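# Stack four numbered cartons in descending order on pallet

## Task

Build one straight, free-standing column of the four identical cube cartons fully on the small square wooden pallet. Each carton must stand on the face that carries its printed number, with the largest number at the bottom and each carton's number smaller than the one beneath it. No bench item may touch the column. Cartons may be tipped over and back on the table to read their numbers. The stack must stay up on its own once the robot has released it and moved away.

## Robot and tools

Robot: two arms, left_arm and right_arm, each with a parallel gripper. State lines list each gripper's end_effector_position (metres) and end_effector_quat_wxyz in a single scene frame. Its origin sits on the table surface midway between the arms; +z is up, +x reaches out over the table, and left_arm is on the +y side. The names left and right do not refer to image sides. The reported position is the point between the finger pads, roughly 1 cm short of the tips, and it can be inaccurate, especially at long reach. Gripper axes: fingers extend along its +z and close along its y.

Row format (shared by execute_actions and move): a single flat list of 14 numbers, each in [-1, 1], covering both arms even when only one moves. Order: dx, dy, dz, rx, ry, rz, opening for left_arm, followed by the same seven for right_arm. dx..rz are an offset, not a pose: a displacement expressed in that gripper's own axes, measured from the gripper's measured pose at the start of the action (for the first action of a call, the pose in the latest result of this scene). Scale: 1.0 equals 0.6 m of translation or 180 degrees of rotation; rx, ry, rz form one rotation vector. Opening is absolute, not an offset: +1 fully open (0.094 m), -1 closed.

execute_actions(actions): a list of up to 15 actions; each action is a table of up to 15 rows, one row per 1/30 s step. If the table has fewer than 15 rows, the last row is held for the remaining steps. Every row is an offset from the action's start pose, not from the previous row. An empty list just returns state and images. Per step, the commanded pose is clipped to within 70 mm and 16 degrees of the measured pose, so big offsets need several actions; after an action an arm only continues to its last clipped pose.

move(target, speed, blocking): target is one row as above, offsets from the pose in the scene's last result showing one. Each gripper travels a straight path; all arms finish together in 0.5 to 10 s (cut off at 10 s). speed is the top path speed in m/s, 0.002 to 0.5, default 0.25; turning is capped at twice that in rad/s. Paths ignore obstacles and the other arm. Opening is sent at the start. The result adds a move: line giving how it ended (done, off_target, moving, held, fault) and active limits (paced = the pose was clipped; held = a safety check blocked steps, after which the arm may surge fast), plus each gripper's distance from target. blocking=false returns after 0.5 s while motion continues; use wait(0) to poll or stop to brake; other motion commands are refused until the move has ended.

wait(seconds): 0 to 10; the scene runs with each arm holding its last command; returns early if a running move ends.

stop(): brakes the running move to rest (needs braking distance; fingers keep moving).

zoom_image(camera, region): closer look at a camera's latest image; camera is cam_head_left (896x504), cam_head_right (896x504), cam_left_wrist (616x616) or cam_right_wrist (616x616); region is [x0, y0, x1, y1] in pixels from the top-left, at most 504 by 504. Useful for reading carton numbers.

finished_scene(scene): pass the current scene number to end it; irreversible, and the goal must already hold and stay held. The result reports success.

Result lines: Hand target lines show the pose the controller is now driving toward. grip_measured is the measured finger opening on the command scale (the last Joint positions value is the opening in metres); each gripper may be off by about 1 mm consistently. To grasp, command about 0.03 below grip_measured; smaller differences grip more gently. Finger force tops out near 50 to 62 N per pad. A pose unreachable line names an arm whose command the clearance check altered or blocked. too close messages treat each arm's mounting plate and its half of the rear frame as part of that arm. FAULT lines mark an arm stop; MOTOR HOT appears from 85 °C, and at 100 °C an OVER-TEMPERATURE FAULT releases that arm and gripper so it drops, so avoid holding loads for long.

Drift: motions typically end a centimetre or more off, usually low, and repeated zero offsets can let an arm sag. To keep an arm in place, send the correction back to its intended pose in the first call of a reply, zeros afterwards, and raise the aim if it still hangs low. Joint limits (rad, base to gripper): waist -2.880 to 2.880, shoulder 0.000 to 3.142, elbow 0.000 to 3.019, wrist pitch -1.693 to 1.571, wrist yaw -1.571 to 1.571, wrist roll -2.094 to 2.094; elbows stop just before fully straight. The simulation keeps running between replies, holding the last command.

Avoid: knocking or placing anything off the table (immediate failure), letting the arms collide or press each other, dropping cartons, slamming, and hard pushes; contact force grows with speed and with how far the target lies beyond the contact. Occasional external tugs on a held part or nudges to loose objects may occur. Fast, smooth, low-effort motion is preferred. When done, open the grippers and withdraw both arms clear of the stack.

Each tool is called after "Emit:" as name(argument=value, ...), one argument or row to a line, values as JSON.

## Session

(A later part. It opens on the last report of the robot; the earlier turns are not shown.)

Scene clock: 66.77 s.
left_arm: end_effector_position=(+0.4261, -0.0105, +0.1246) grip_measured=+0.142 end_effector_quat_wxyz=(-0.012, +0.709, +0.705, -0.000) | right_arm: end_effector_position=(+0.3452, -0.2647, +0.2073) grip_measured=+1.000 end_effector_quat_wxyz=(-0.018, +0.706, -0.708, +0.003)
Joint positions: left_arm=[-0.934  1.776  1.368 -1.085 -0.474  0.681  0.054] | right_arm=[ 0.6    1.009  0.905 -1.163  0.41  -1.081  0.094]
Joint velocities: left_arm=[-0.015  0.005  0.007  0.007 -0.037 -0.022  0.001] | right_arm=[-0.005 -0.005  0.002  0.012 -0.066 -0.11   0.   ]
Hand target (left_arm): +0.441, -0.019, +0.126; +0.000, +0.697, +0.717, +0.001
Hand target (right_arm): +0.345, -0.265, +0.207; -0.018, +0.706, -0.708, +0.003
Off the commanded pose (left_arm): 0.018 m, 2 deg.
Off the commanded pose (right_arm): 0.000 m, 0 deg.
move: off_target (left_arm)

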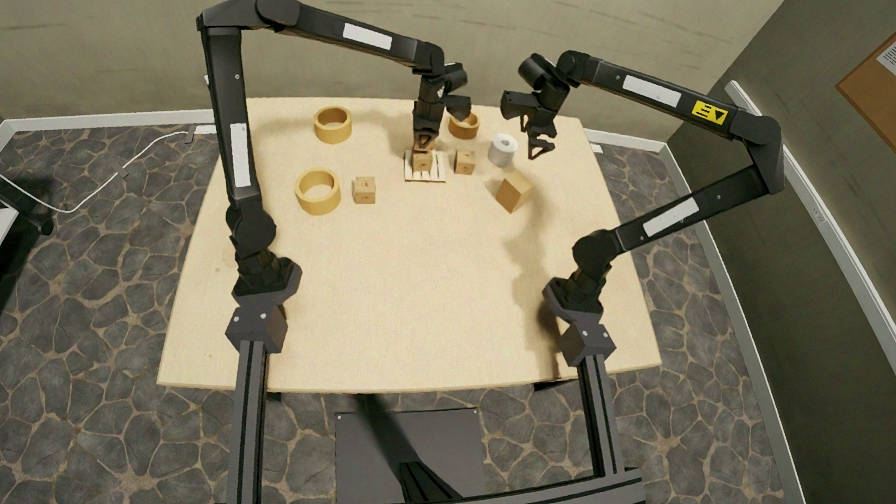

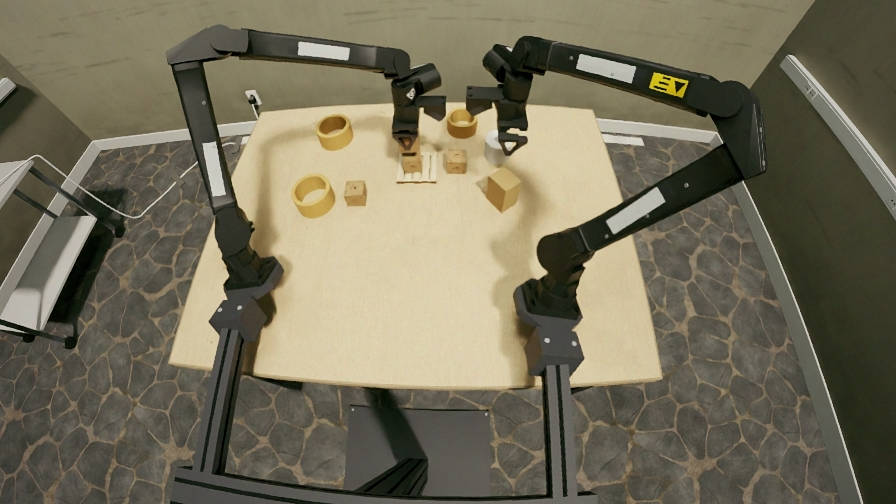

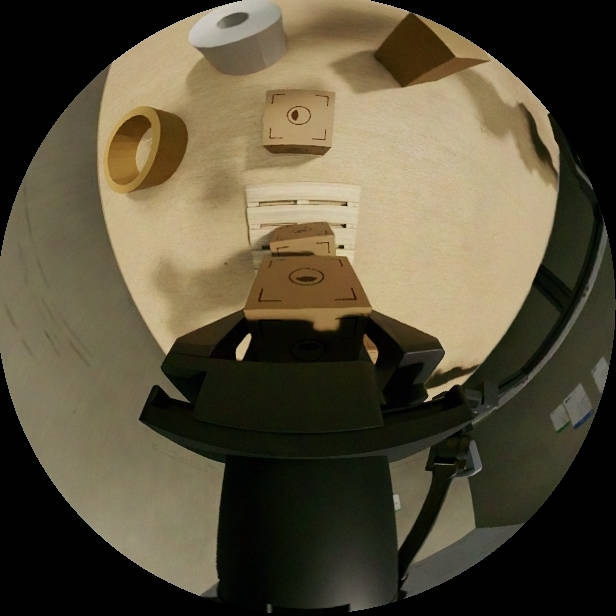

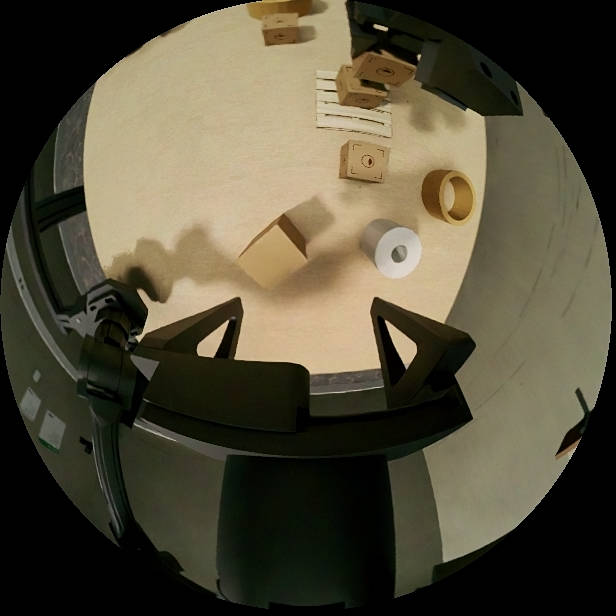

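Emit:
move(
  target=[-0.012,0.012,0.04,-0.006,-0.006,-0.045,0.09,0,0,0,0,0,0,1],
  speed=0.04,
)

Emit:
zoom_image(
  camera="cam_left_wrist",
  region=[220,170,400,330],
)

Emit:
zoom_image(
  camera="cam_head_left",
  region=[380,110,480,200],
)

Scene clock: 69.00 s.
left_arm: end_effector_position=(+0.4311, -0.0168, +0.1094) grip_measured=+0.141 end_effector_quat_wxyz=(+0.004, +0.665, +0.747, -0.002) | right_arm: end_effector_position=(+0.3452, -0.2647, +0.2073) grip_measured=+1.000 end_effector_quat_wxyz=(-0.018, +0.706, -0.708, +0.003)
Joint positions: left_arm=[-0.921  1.792  1.352 -1.01  -0.474  0.59   0.054] | right_arm=[ 0.6    1.009  0.905 -1.163  0.41  -1.081  0.094]
Joint velocities: left_arm=[ 0.005 -0.005 -0.002 -0.012  0.037  0.007  0.   ] | right_arm=[-0.005 -0.005  0.002  0.012 -0.037  0.037  0.   ]
Hand target (left_arm): +0.433, -0.018, +0.101; +0.001, +0.658, +0.753, +0.000
Hand target (right_arm): +0.345, -0.265, +0.207; -0.018, +0.706, -0.708, +0.003
Off the commanded pose (left_arm): 0.009 m, 1 deg.
Off the commanded pose (right_arm): 0.000 m, 0 deg.
move: done

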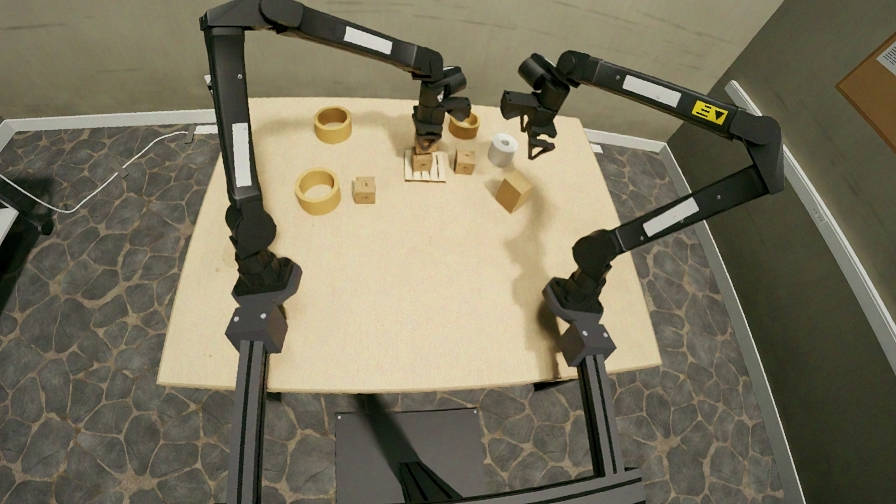

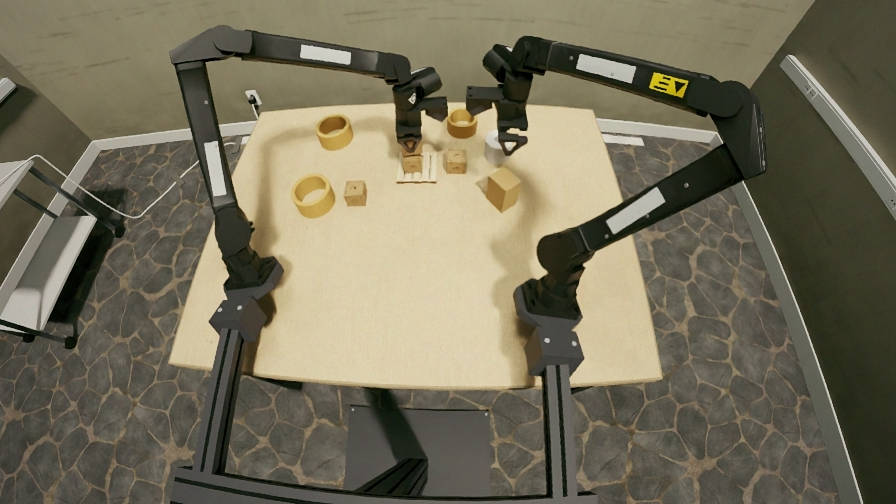

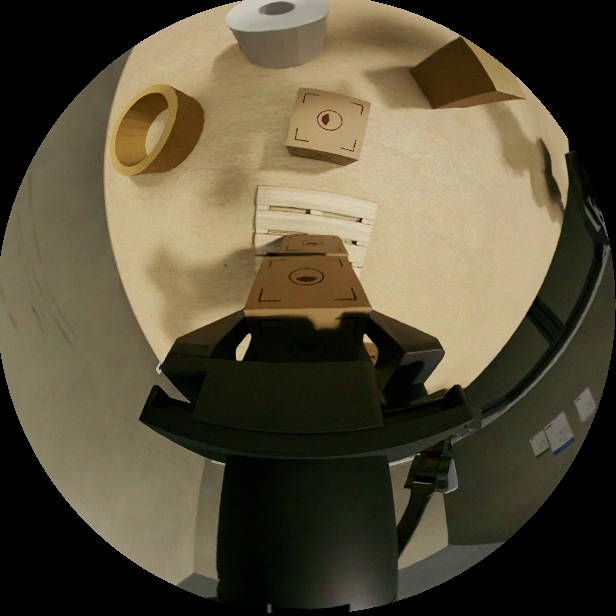

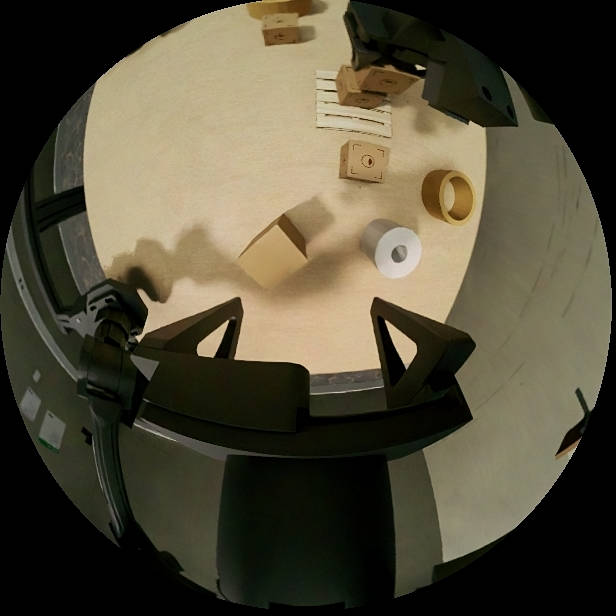

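Region (220, 170, 400, 330) of cam_left_wrist's 616x616 image, scaled by 2.800, with more detail than that image has.

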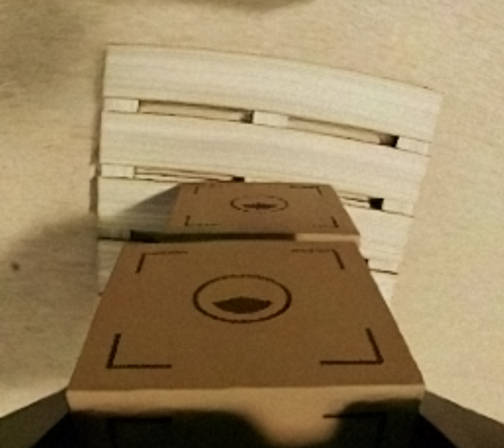

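Region (380, 110, 480, 200) of cam_head_left's 896x504 image, scaled by 5.040, with more detail than that image has; it fills the top 454 rows of this view, and the rest is white.

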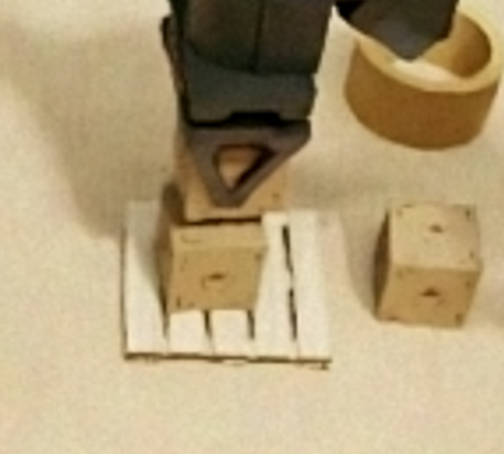

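Emit:
move(
  target=[0,-0.016,0.033,0,0,0,0.09,0,0,0,0,0,0,1],
  speed=0.03,
)

Emit:
zoom_image(
  camera="cam_left_wrist",
  region=[220,170,400,330],
)

Emit:
zoom_image(
  camera="cam_head_left",
  region=[380,110,480,200],
)

Scene clock: 70.27 s.
left_arm: end_effector_position=(+0.4218, -0.0154, +0.0973) grip_measured=+0.141 end_effector_quat_wxyz=(+0.006, +0.664, +0.748, -0.002) | right_arm: end_effector_position=(+0.3452, -0.2647, +0.2073) grip_measured=+1.000 end_effector_quat_wxyz=(-0.018, +0.706, -0.708, +0.003)
Joint positions: left_arm=[-0.921  1.793  1.312 -0.964 -0.474  0.589  0.054] | right_arm=[ 0.6    1.009  0.905 -1.163  0.41  -1.081  0.094]
Joint velocities: left_arm=[ 0.005 -0.015 -0.002  0.012 -0.051 -0.066 -0.001] | right_arm=[-0.015 -0.005 -0.002  0.017 -0.051 -0.022  0.   ]
Hand target (left_arm): +0.422, -0.018, +0.090; +0.005, +0.665, +0.747, -0.002
Hand target (right_arm): +0.345, -0.265, +0.207; -0.018, +0.706, -0.708, +0.003
Off the commanded pose (left_arm): 0.008 m, 0 deg.
Off the commanded pose (right_arm): 0.000 m, 0 deg.
move: done

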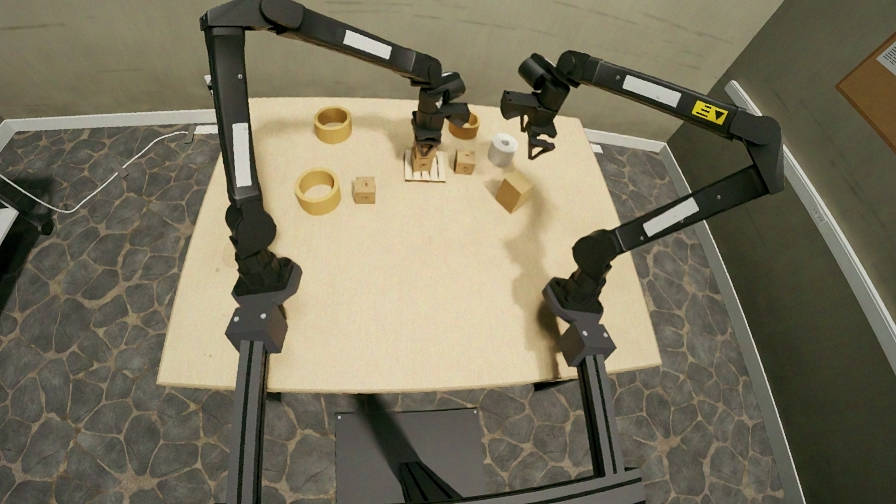

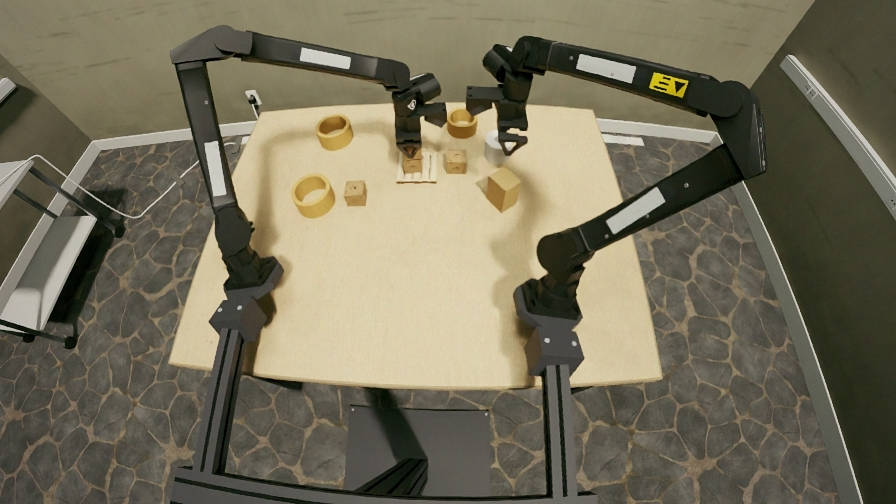

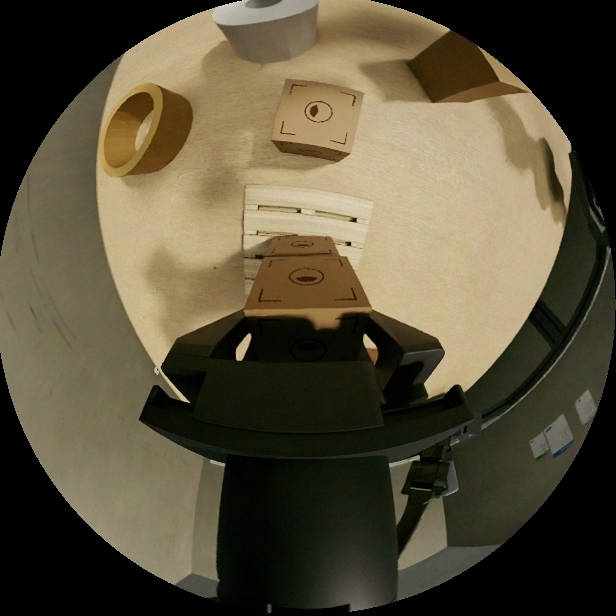

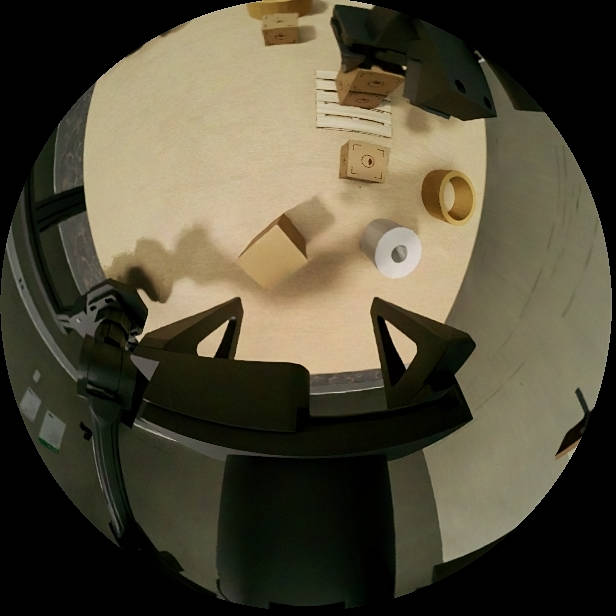

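Region (220, 170, 400, 330) of cam_left_wrist's 616x616 image, scaled by 2.800, with more detail than that image has.

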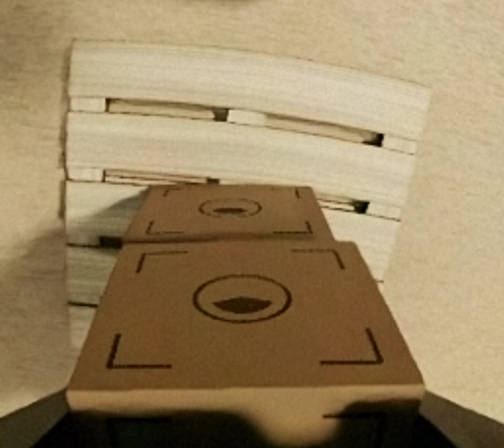

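Region (380, 110, 480, 200) of cam_head_left's 896x504 image, scaled by 5.040, with more detail than that image has; it fills the top 454 rows of this view, and the rest is white.

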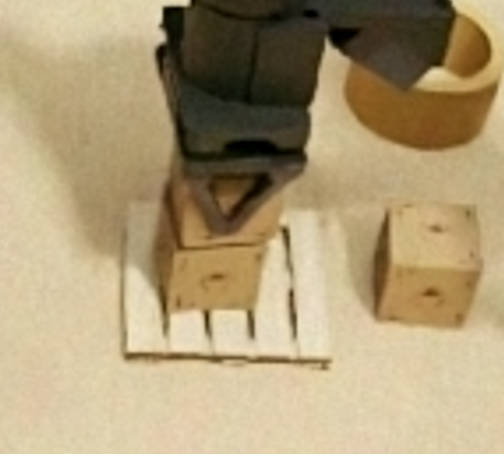

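Overshot ~4 mm; target X≈.426.

Emit:
move(
  target=[0.004,0.012,-0.004,0,0,0,0.09,0,0,0,0,0,0,1],
  speed=0.02,
)

Emit:
zoom_image(
  camera="cam_left_wrist",
  region=[220,170,400,330],
)

Scene clock: 71.10 s.
left_arm: end_effector_position=(+0.4225, -0.0146, +0.0967) grip_measured=+0.141 end_effector_quat_wxyz=(+0.006, +0.663, +0.749, -0.002) | right_arm: end_effector_position=(+0.3452, -0.2647, +0.2073) grip_measured=+1.000 end_effector_quat_wxyz=(-0.018, +0.706, -0.708, +0.003)
Joint positions: left_arm=[-0.919  1.793  1.312 -0.964 -0.474  0.589  0.054] | right_arm=[ 0.6    1.009  0.905 -1.163  0.41  -1.081  0.094]
Joint velocities: left_arm=[ 0.015 -0.005 -0.002  0.027 -0.037  0.022 -0.001] | right_arm=[ 0.015  0.005  0.007 -0.017  0.022 -0.007  0.   ]
Hand target (left_arm): +0.429, -0.012, +0.100; +0.006, +0.664, +0.748, -0.002
Hand target (right_arm): +0.345, -0.265, +0.207; -0.018, +0.706, -0.708, +0.003
Off the commanded pose (left_arm): 0.007 m, 0 deg.
Off the commanded pose (right_arm): 0.000 m, 0 deg.
move: done

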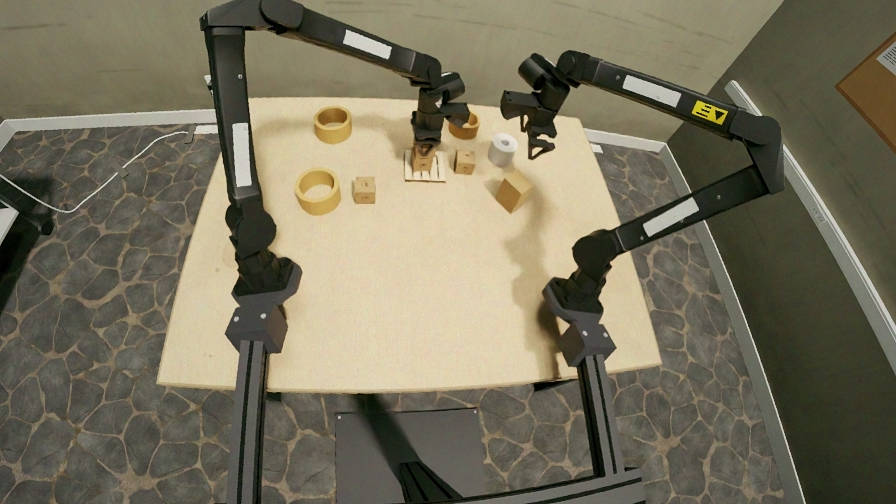

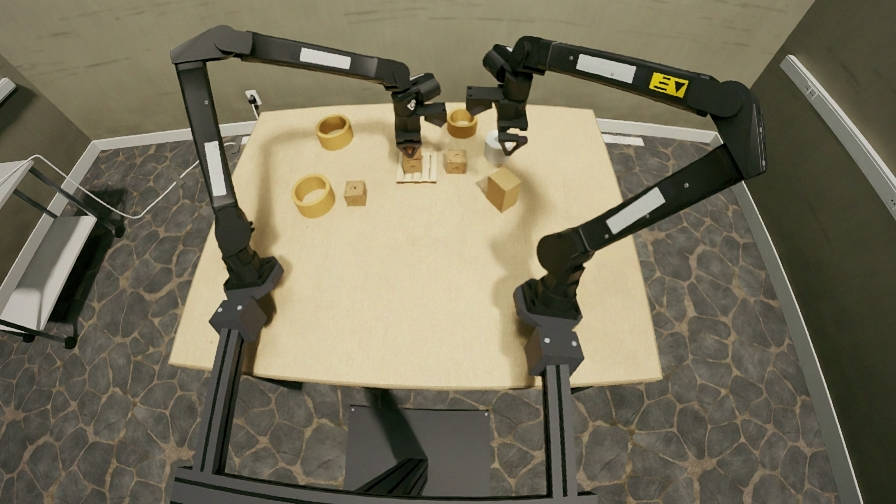

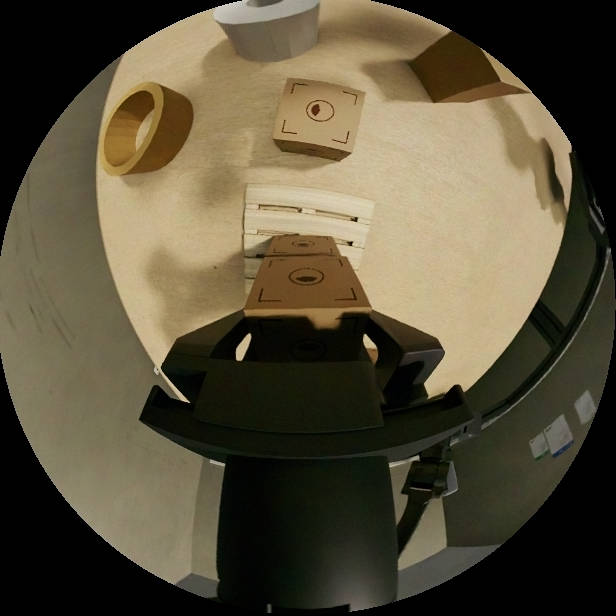

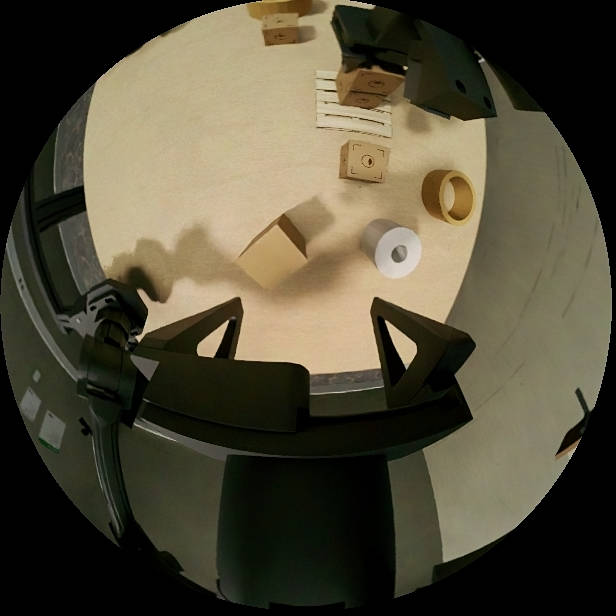

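Region (220, 170, 400, 330) of cam_left_wrist's 616x616 image, scaled by 2.800, with more detail than that image has.

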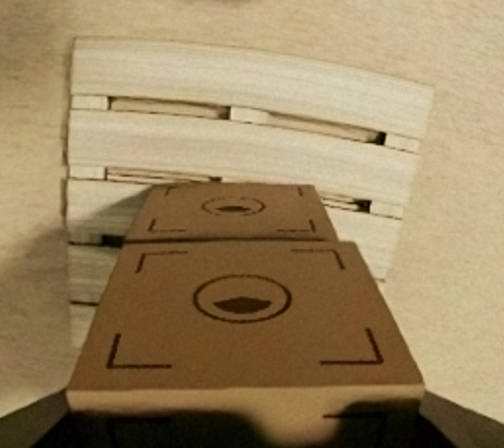

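Emit:
move(
  target=[0.002,0.019,-0.006,0,0,0,0.09,0,0,0,0,0,0,1],
  speed=0.02,
)

Emit:
zoom_image(
  camera="cam_left_wrist",
  region=[220,170,400,330],
)

Scene clock: 72.30 s.
left_arm: end_effector_position=(+0.4234, -0.0109, +0.0952) grip_measured=+0.141 end_effector_quat_wxyz=(+0.001, +0.664, +0.748, -0.001) | right_arm: end_effector_position=(+0.3452, -0.2647, +0.2073) grip_measured=+1.000 end_effector_quat_wxyz=(-0.018, +0.706, -0.708, +0.003)
Joint positions: left_arm=[-0.912  1.793  1.312 -0.971 -0.474  0.592  0.054] | right_arm=[ 0.6    1.009  0.905 -1.163  0.41  -1.081  0.094]
Joint velocities: left_arm=[-0.005  0.005 -0.002 -0.007 -0.022  0.081 -0.002] | right_arm=[-0.015 -0.005 -0.007 -0.002  0.037 -0.007  0.   ]
Hand target (left_arm): +0.433, -0.012, +0.101; +0.006, +0.663, +0.748, -0.002
Hand target (right_arm): +0.345, -0.265, +0.207; -0.018, +0.706, -0.708, +0.003
Off the commanded pose (left_arm): 0.012 m, 1 deg.
Off the commanded pose (right_arm): 0.000 m, 0 deg.
move: off_target (left_arm)

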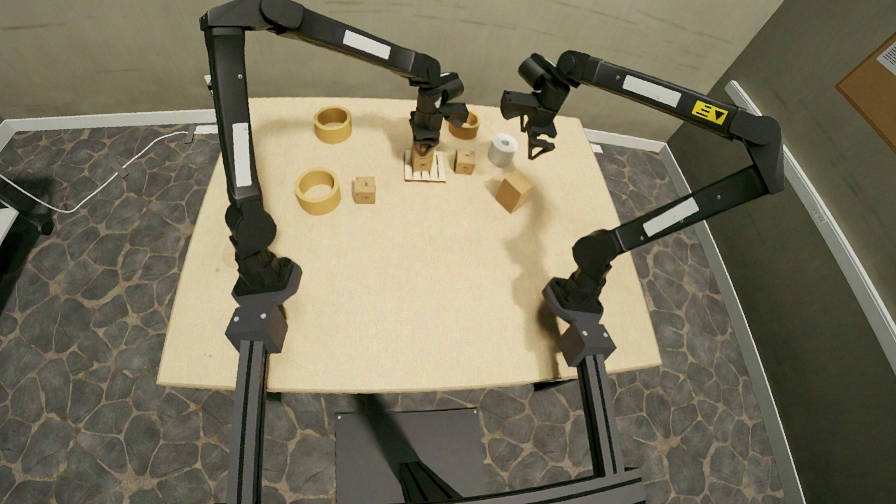

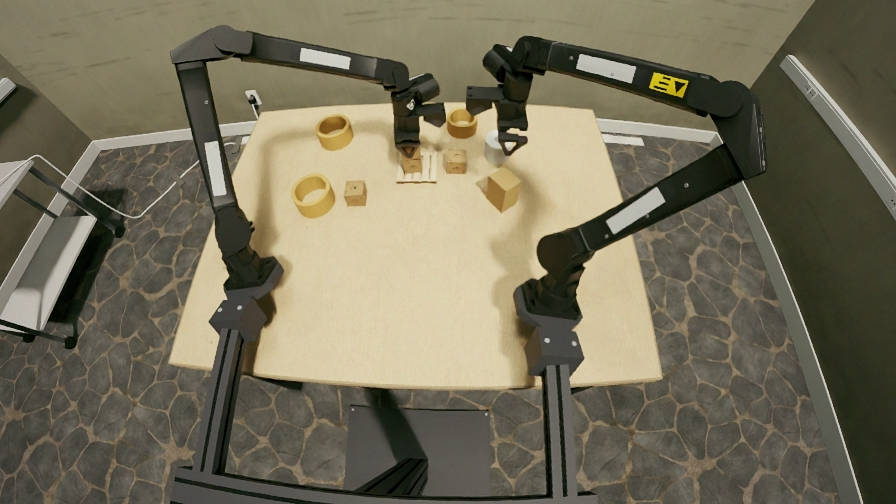

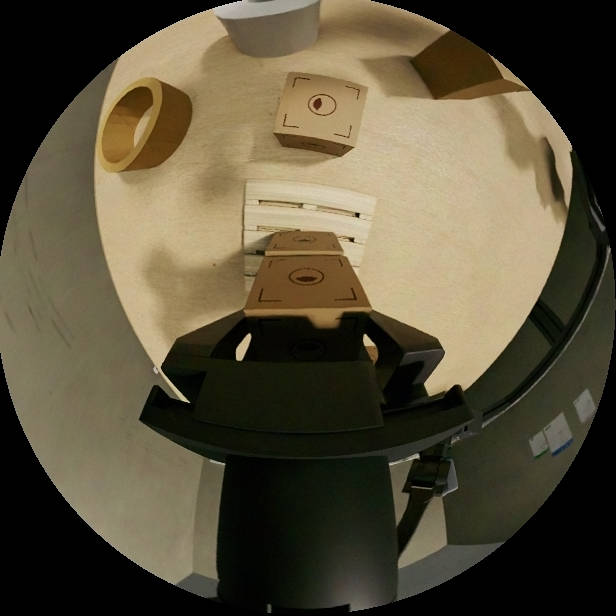

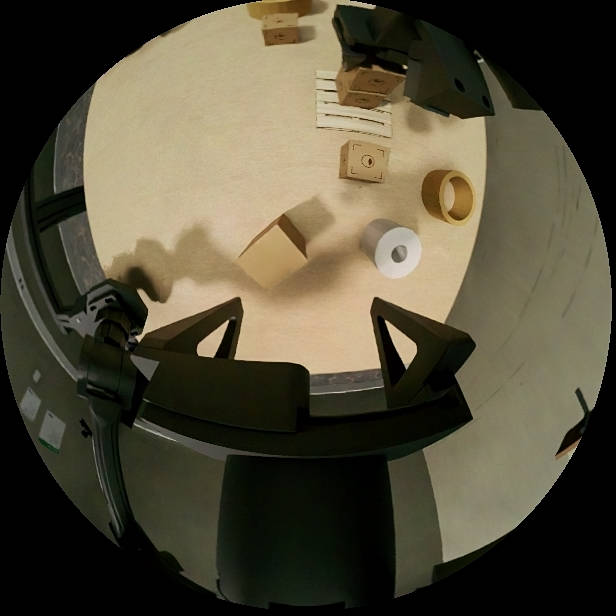

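Region (220, 170, 400, 330) of cam_left_wrist's 616x616 image, scaled by 2.800, with more detail than that image has.

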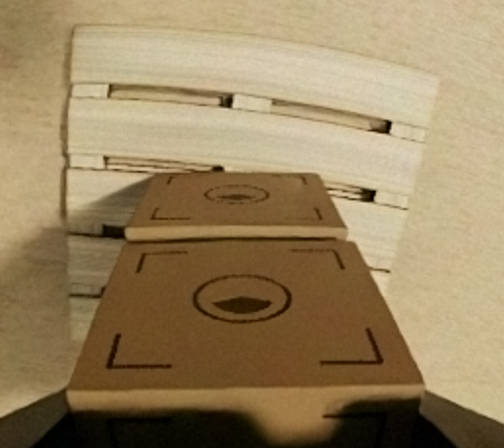

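Emit:
move(
  target=[-0.014,0.012,-0.012,0,0,0,0.09,0,0,0,0,0,0,1],
  speed=0.02,
)

Emit:
zoom_image(
  camera="cam_left_wrist",
  region=[220,170,400,330],
)

Scene clock: 73.53 s.
left_arm: end_effector_position=(+0.4221, -0.0082, +0.0967) grip_measured=+0.141 end_effector_quat_wxyz=(-0.007, +0.667, +0.745, +0.000) | right_arm: end_effector_position=(+0.3452, -0.2647, +0.2073) grip_measured=+1.000 end_effector_quat_wxyz=(-0.018, +0.706, -0.708, +0.003)
Joint positions: left_arm=[-0.912  1.793  1.317 -0.994 -0.474  0.592  0.054] | right_arm=[ 0.6    1.009  0.905 -1.163  0.41  -1.081  0.094]
Joint velocities: left_arm=[-0.015 -0.015 -0.002  0.007 -0.007 -0.022 -0.   ] | right_arm=[-0.005  0.005  0.012 -0.007 -0.095 -0.051  0.   ]
Hand target (left_arm): +0.431, -0.018, +0.103; +0.001, +0.664, +0.748, -0.001
Hand target (right_arm): +0.345, -0.265, +0.207; -0.018, +0.706, -0.708, +0.003
Off the commanded pose (left_arm): 0.015 m, 1 deg.
Off the commanded pose (right_arm): 0.000 m, 0 deg.
move: off_target (left_arm)

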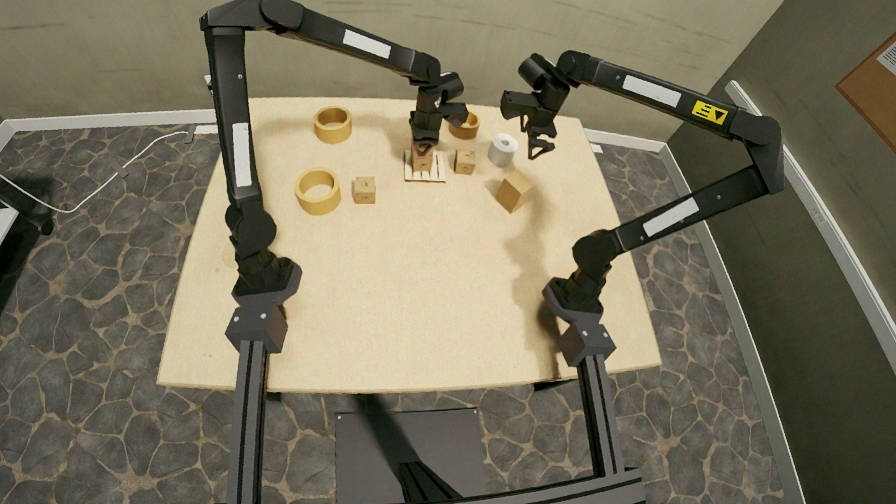

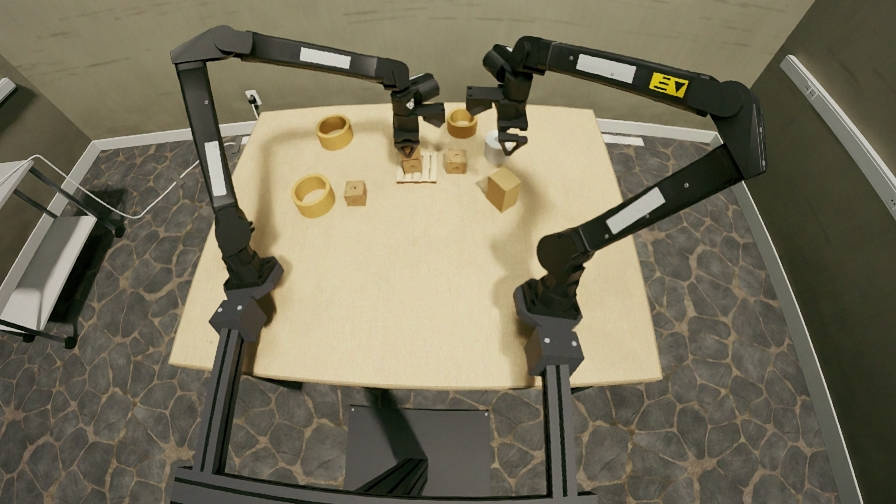

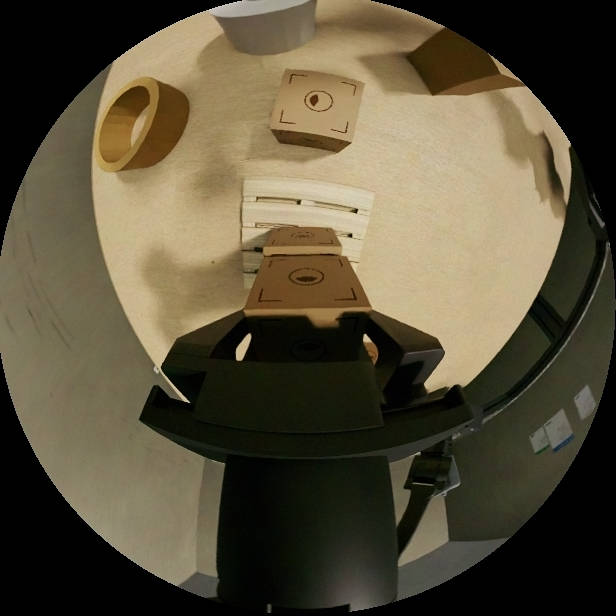

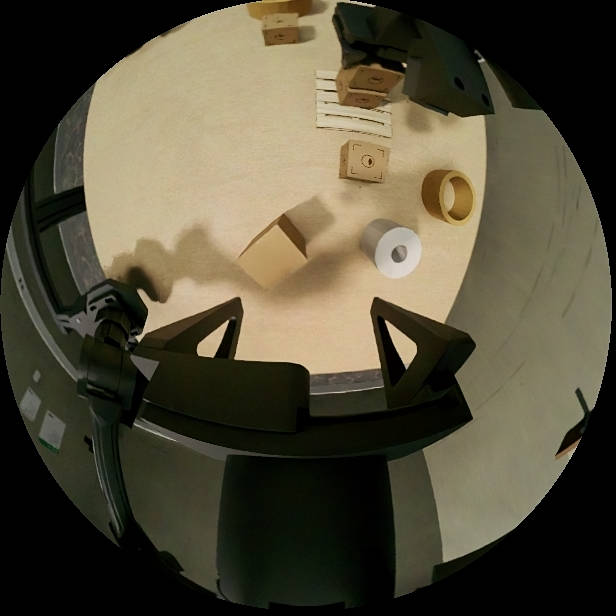

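Region (220, 170, 400, 330) of cam_left_wrist's 616x616 image, scaled by 2.800, with more detail than that image has.

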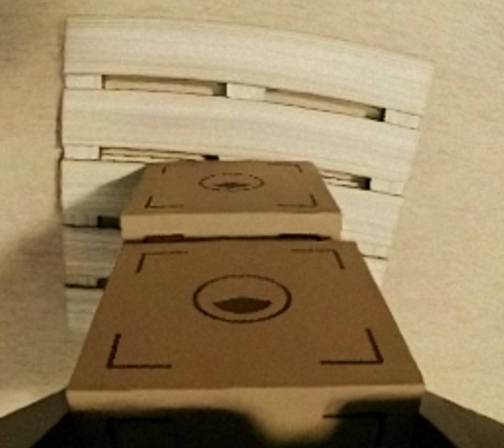

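Emit:
move(
  target=[-0.032,0.022,-0.014,-0.004,-0.004,0,0.09,0,0,0,0,0,0,1],
  speed=0.02,
)

Emit:
zoom_image(
  camera="cam_left_wrist",
  region=[220,170,400,330],
)

Scene clock: 75.27 s.
left_arm: end_effector_position=(+0.4302, -0.0144, +0.1004) grip_measured=+0.141 end_effector_quat_wxyz=(-0.004, +0.666, +0.746, +0.001) | right_arm: end_effector_position=(+0.3452, -0.2647, +0.2073) grip_measured=+1.000 end_effector_quat_wxyz=(-0.018, +0.706, -0.708, +0.003)
Joint positions: left_arm=[-0.912  1.806  1.351 -1.01  -0.475  0.592  0.054] | right_arm=[ 0.6    1.009  0.905 -1.163  0.41  -1.081  0.094]
Joint velocities: left_arm=[-0.005  0.005 -0.002 -0.012  0.095 -0.081 -0.001] | right_arm=[-0.024 -0.005  0.002  0.007  0.007 -0.022  0.   ]
Hand target (left_arm): +0.437, -0.026, +0.105; +0.003, +0.667, +0.745, +0.001
Hand target (right_arm): +0.345, -0.265, +0.207; -0.018, +0.706, -0.708, +0.003
Off the commanded pose (left_arm): 0.014 m, 1 deg.
Off the commanded pose (right_arm): 0.000 m, 0 deg.
move: off_target (left_arm)

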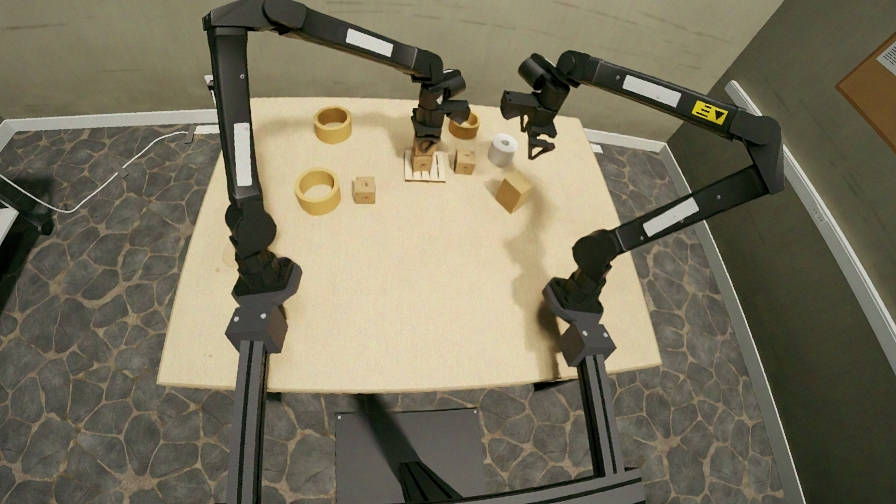

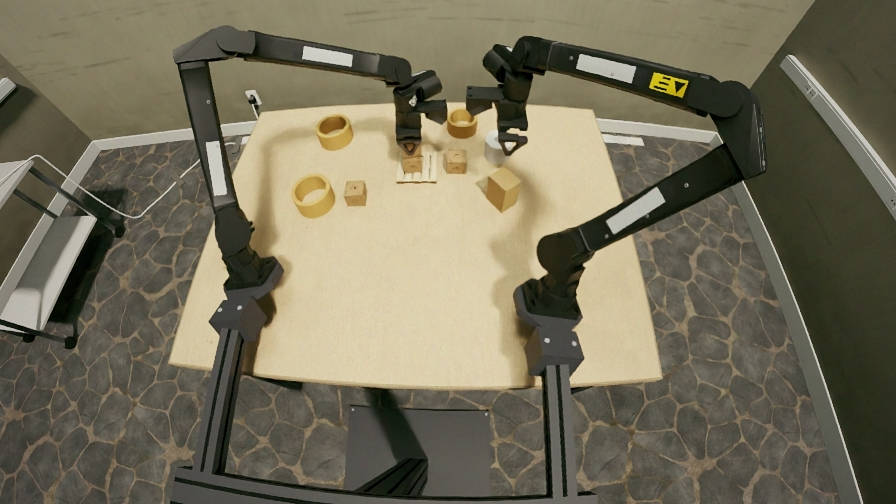

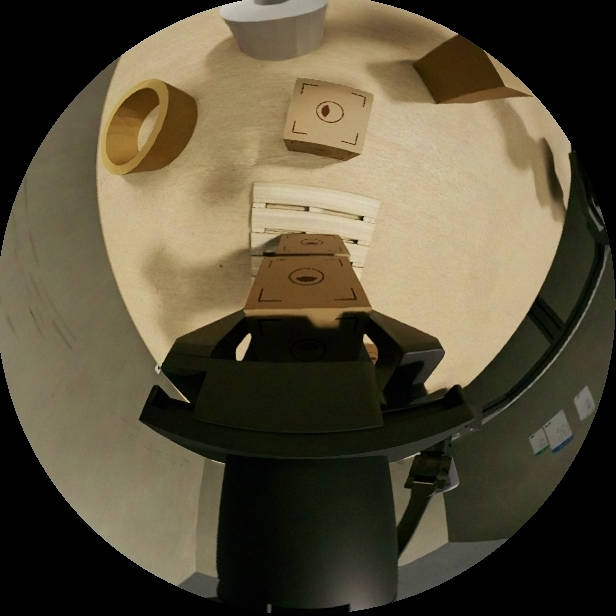

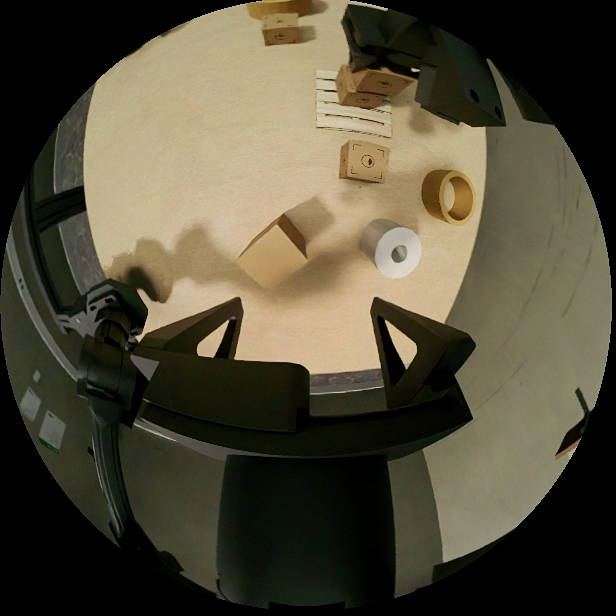

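Region (220, 170, 400, 330) of cam_left_wrist's 616x616 image, scaled by 2.800, with more detail than that image has.

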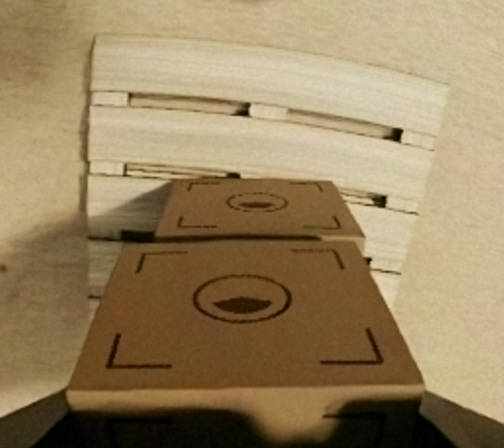

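Emit:
move(
  target=[-0.012,-0.01,0.018,0,0,0,0.09,0,0,0,0,0,0,1],
  speed=0.02,
)

Emit:
zoom_image(
  camera="cam_left_wrist",
  region=[220,170,400,330],
)

Scene clock: 76.50 s.
left_arm: end_effector_position=(+0.4283, -0.0164, +0.0950) grip_measured=+0.141 end_effector_quat_wxyz=(-0.004, +0.666, +0.746, +0.000) | right_arm: end_effector_position=(+0.3452, -0.2647, +0.2073) grip_measured=+1.000 end_effector_quat_wxyz=(-0.018, +0.706, -0.708, +0.003)
Joint positions: left_arm=[-0.912  1.815  1.347 -0.996 -0.475  0.592  0.054] | right_arm=[ 0.6    1.009  0.905 -1.163  0.41  -1.081  0.094]
Joint velocities: left_arm=[ 0.005 -0.005 -0.002 -0.007 -0.081  0.037 -0.001] | right_arm=[-0.015 -0.015 -0.002 -0.007  0.022 -0.037  0.   ]
Hand target (left_arm): +0.425, -0.022, +0.090; -0.004, +0.666, +0.746, +0.001
Hand target (right_arm): +0.345, -0.265, +0.207; -0.018, +0.706, -0.708, +0.003
Off the commanded pose (left_arm): 0.009 m, 0 deg.
Off the commanded pose (right_arm): 0.000 m, 0 deg.
move: done

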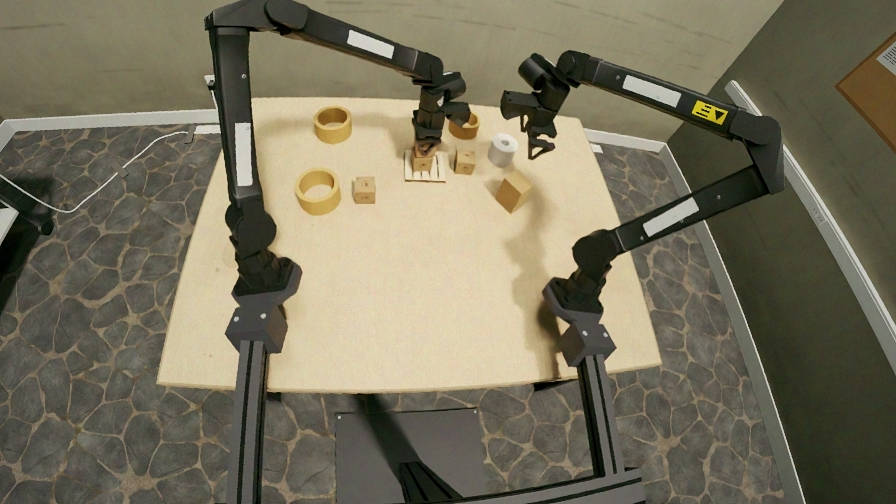

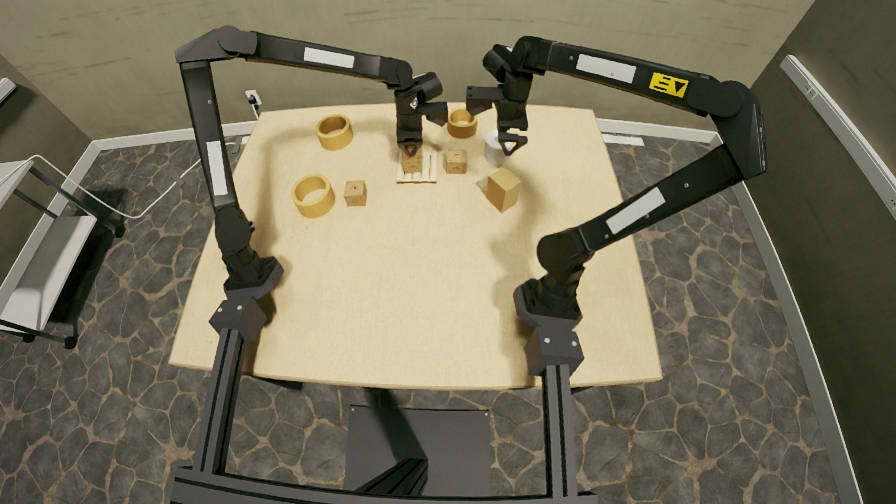

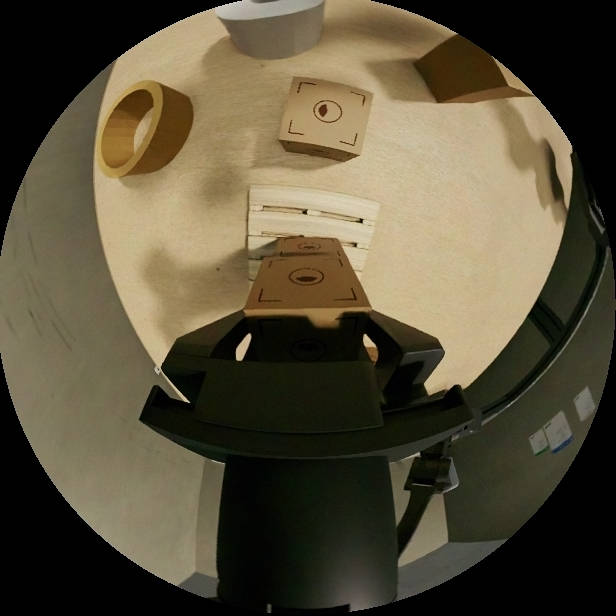

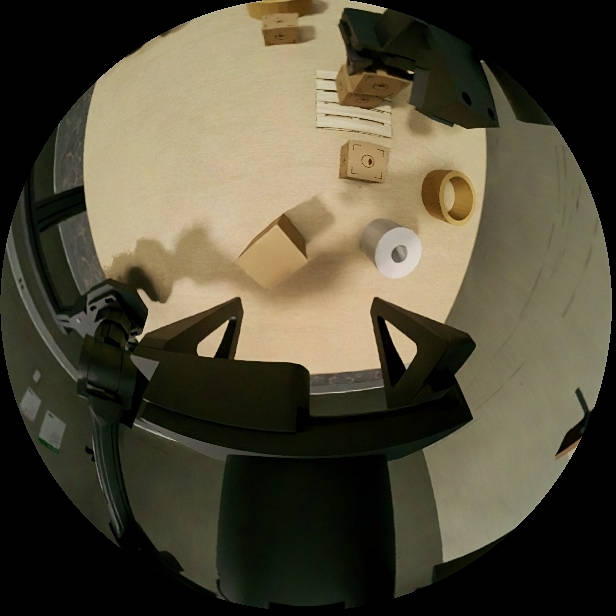

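Region (220, 170, 400, 330) of cam_left_wrist's 616x616 image, scaled by 2.800, with more detail than that image has.

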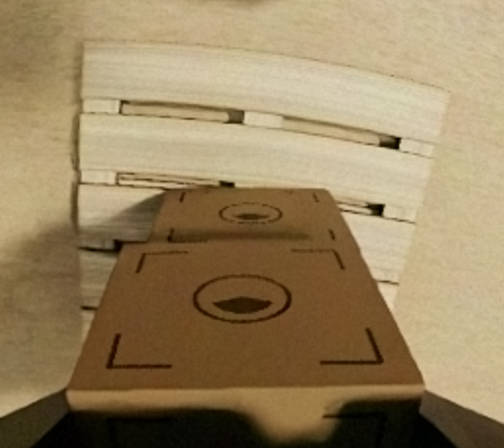

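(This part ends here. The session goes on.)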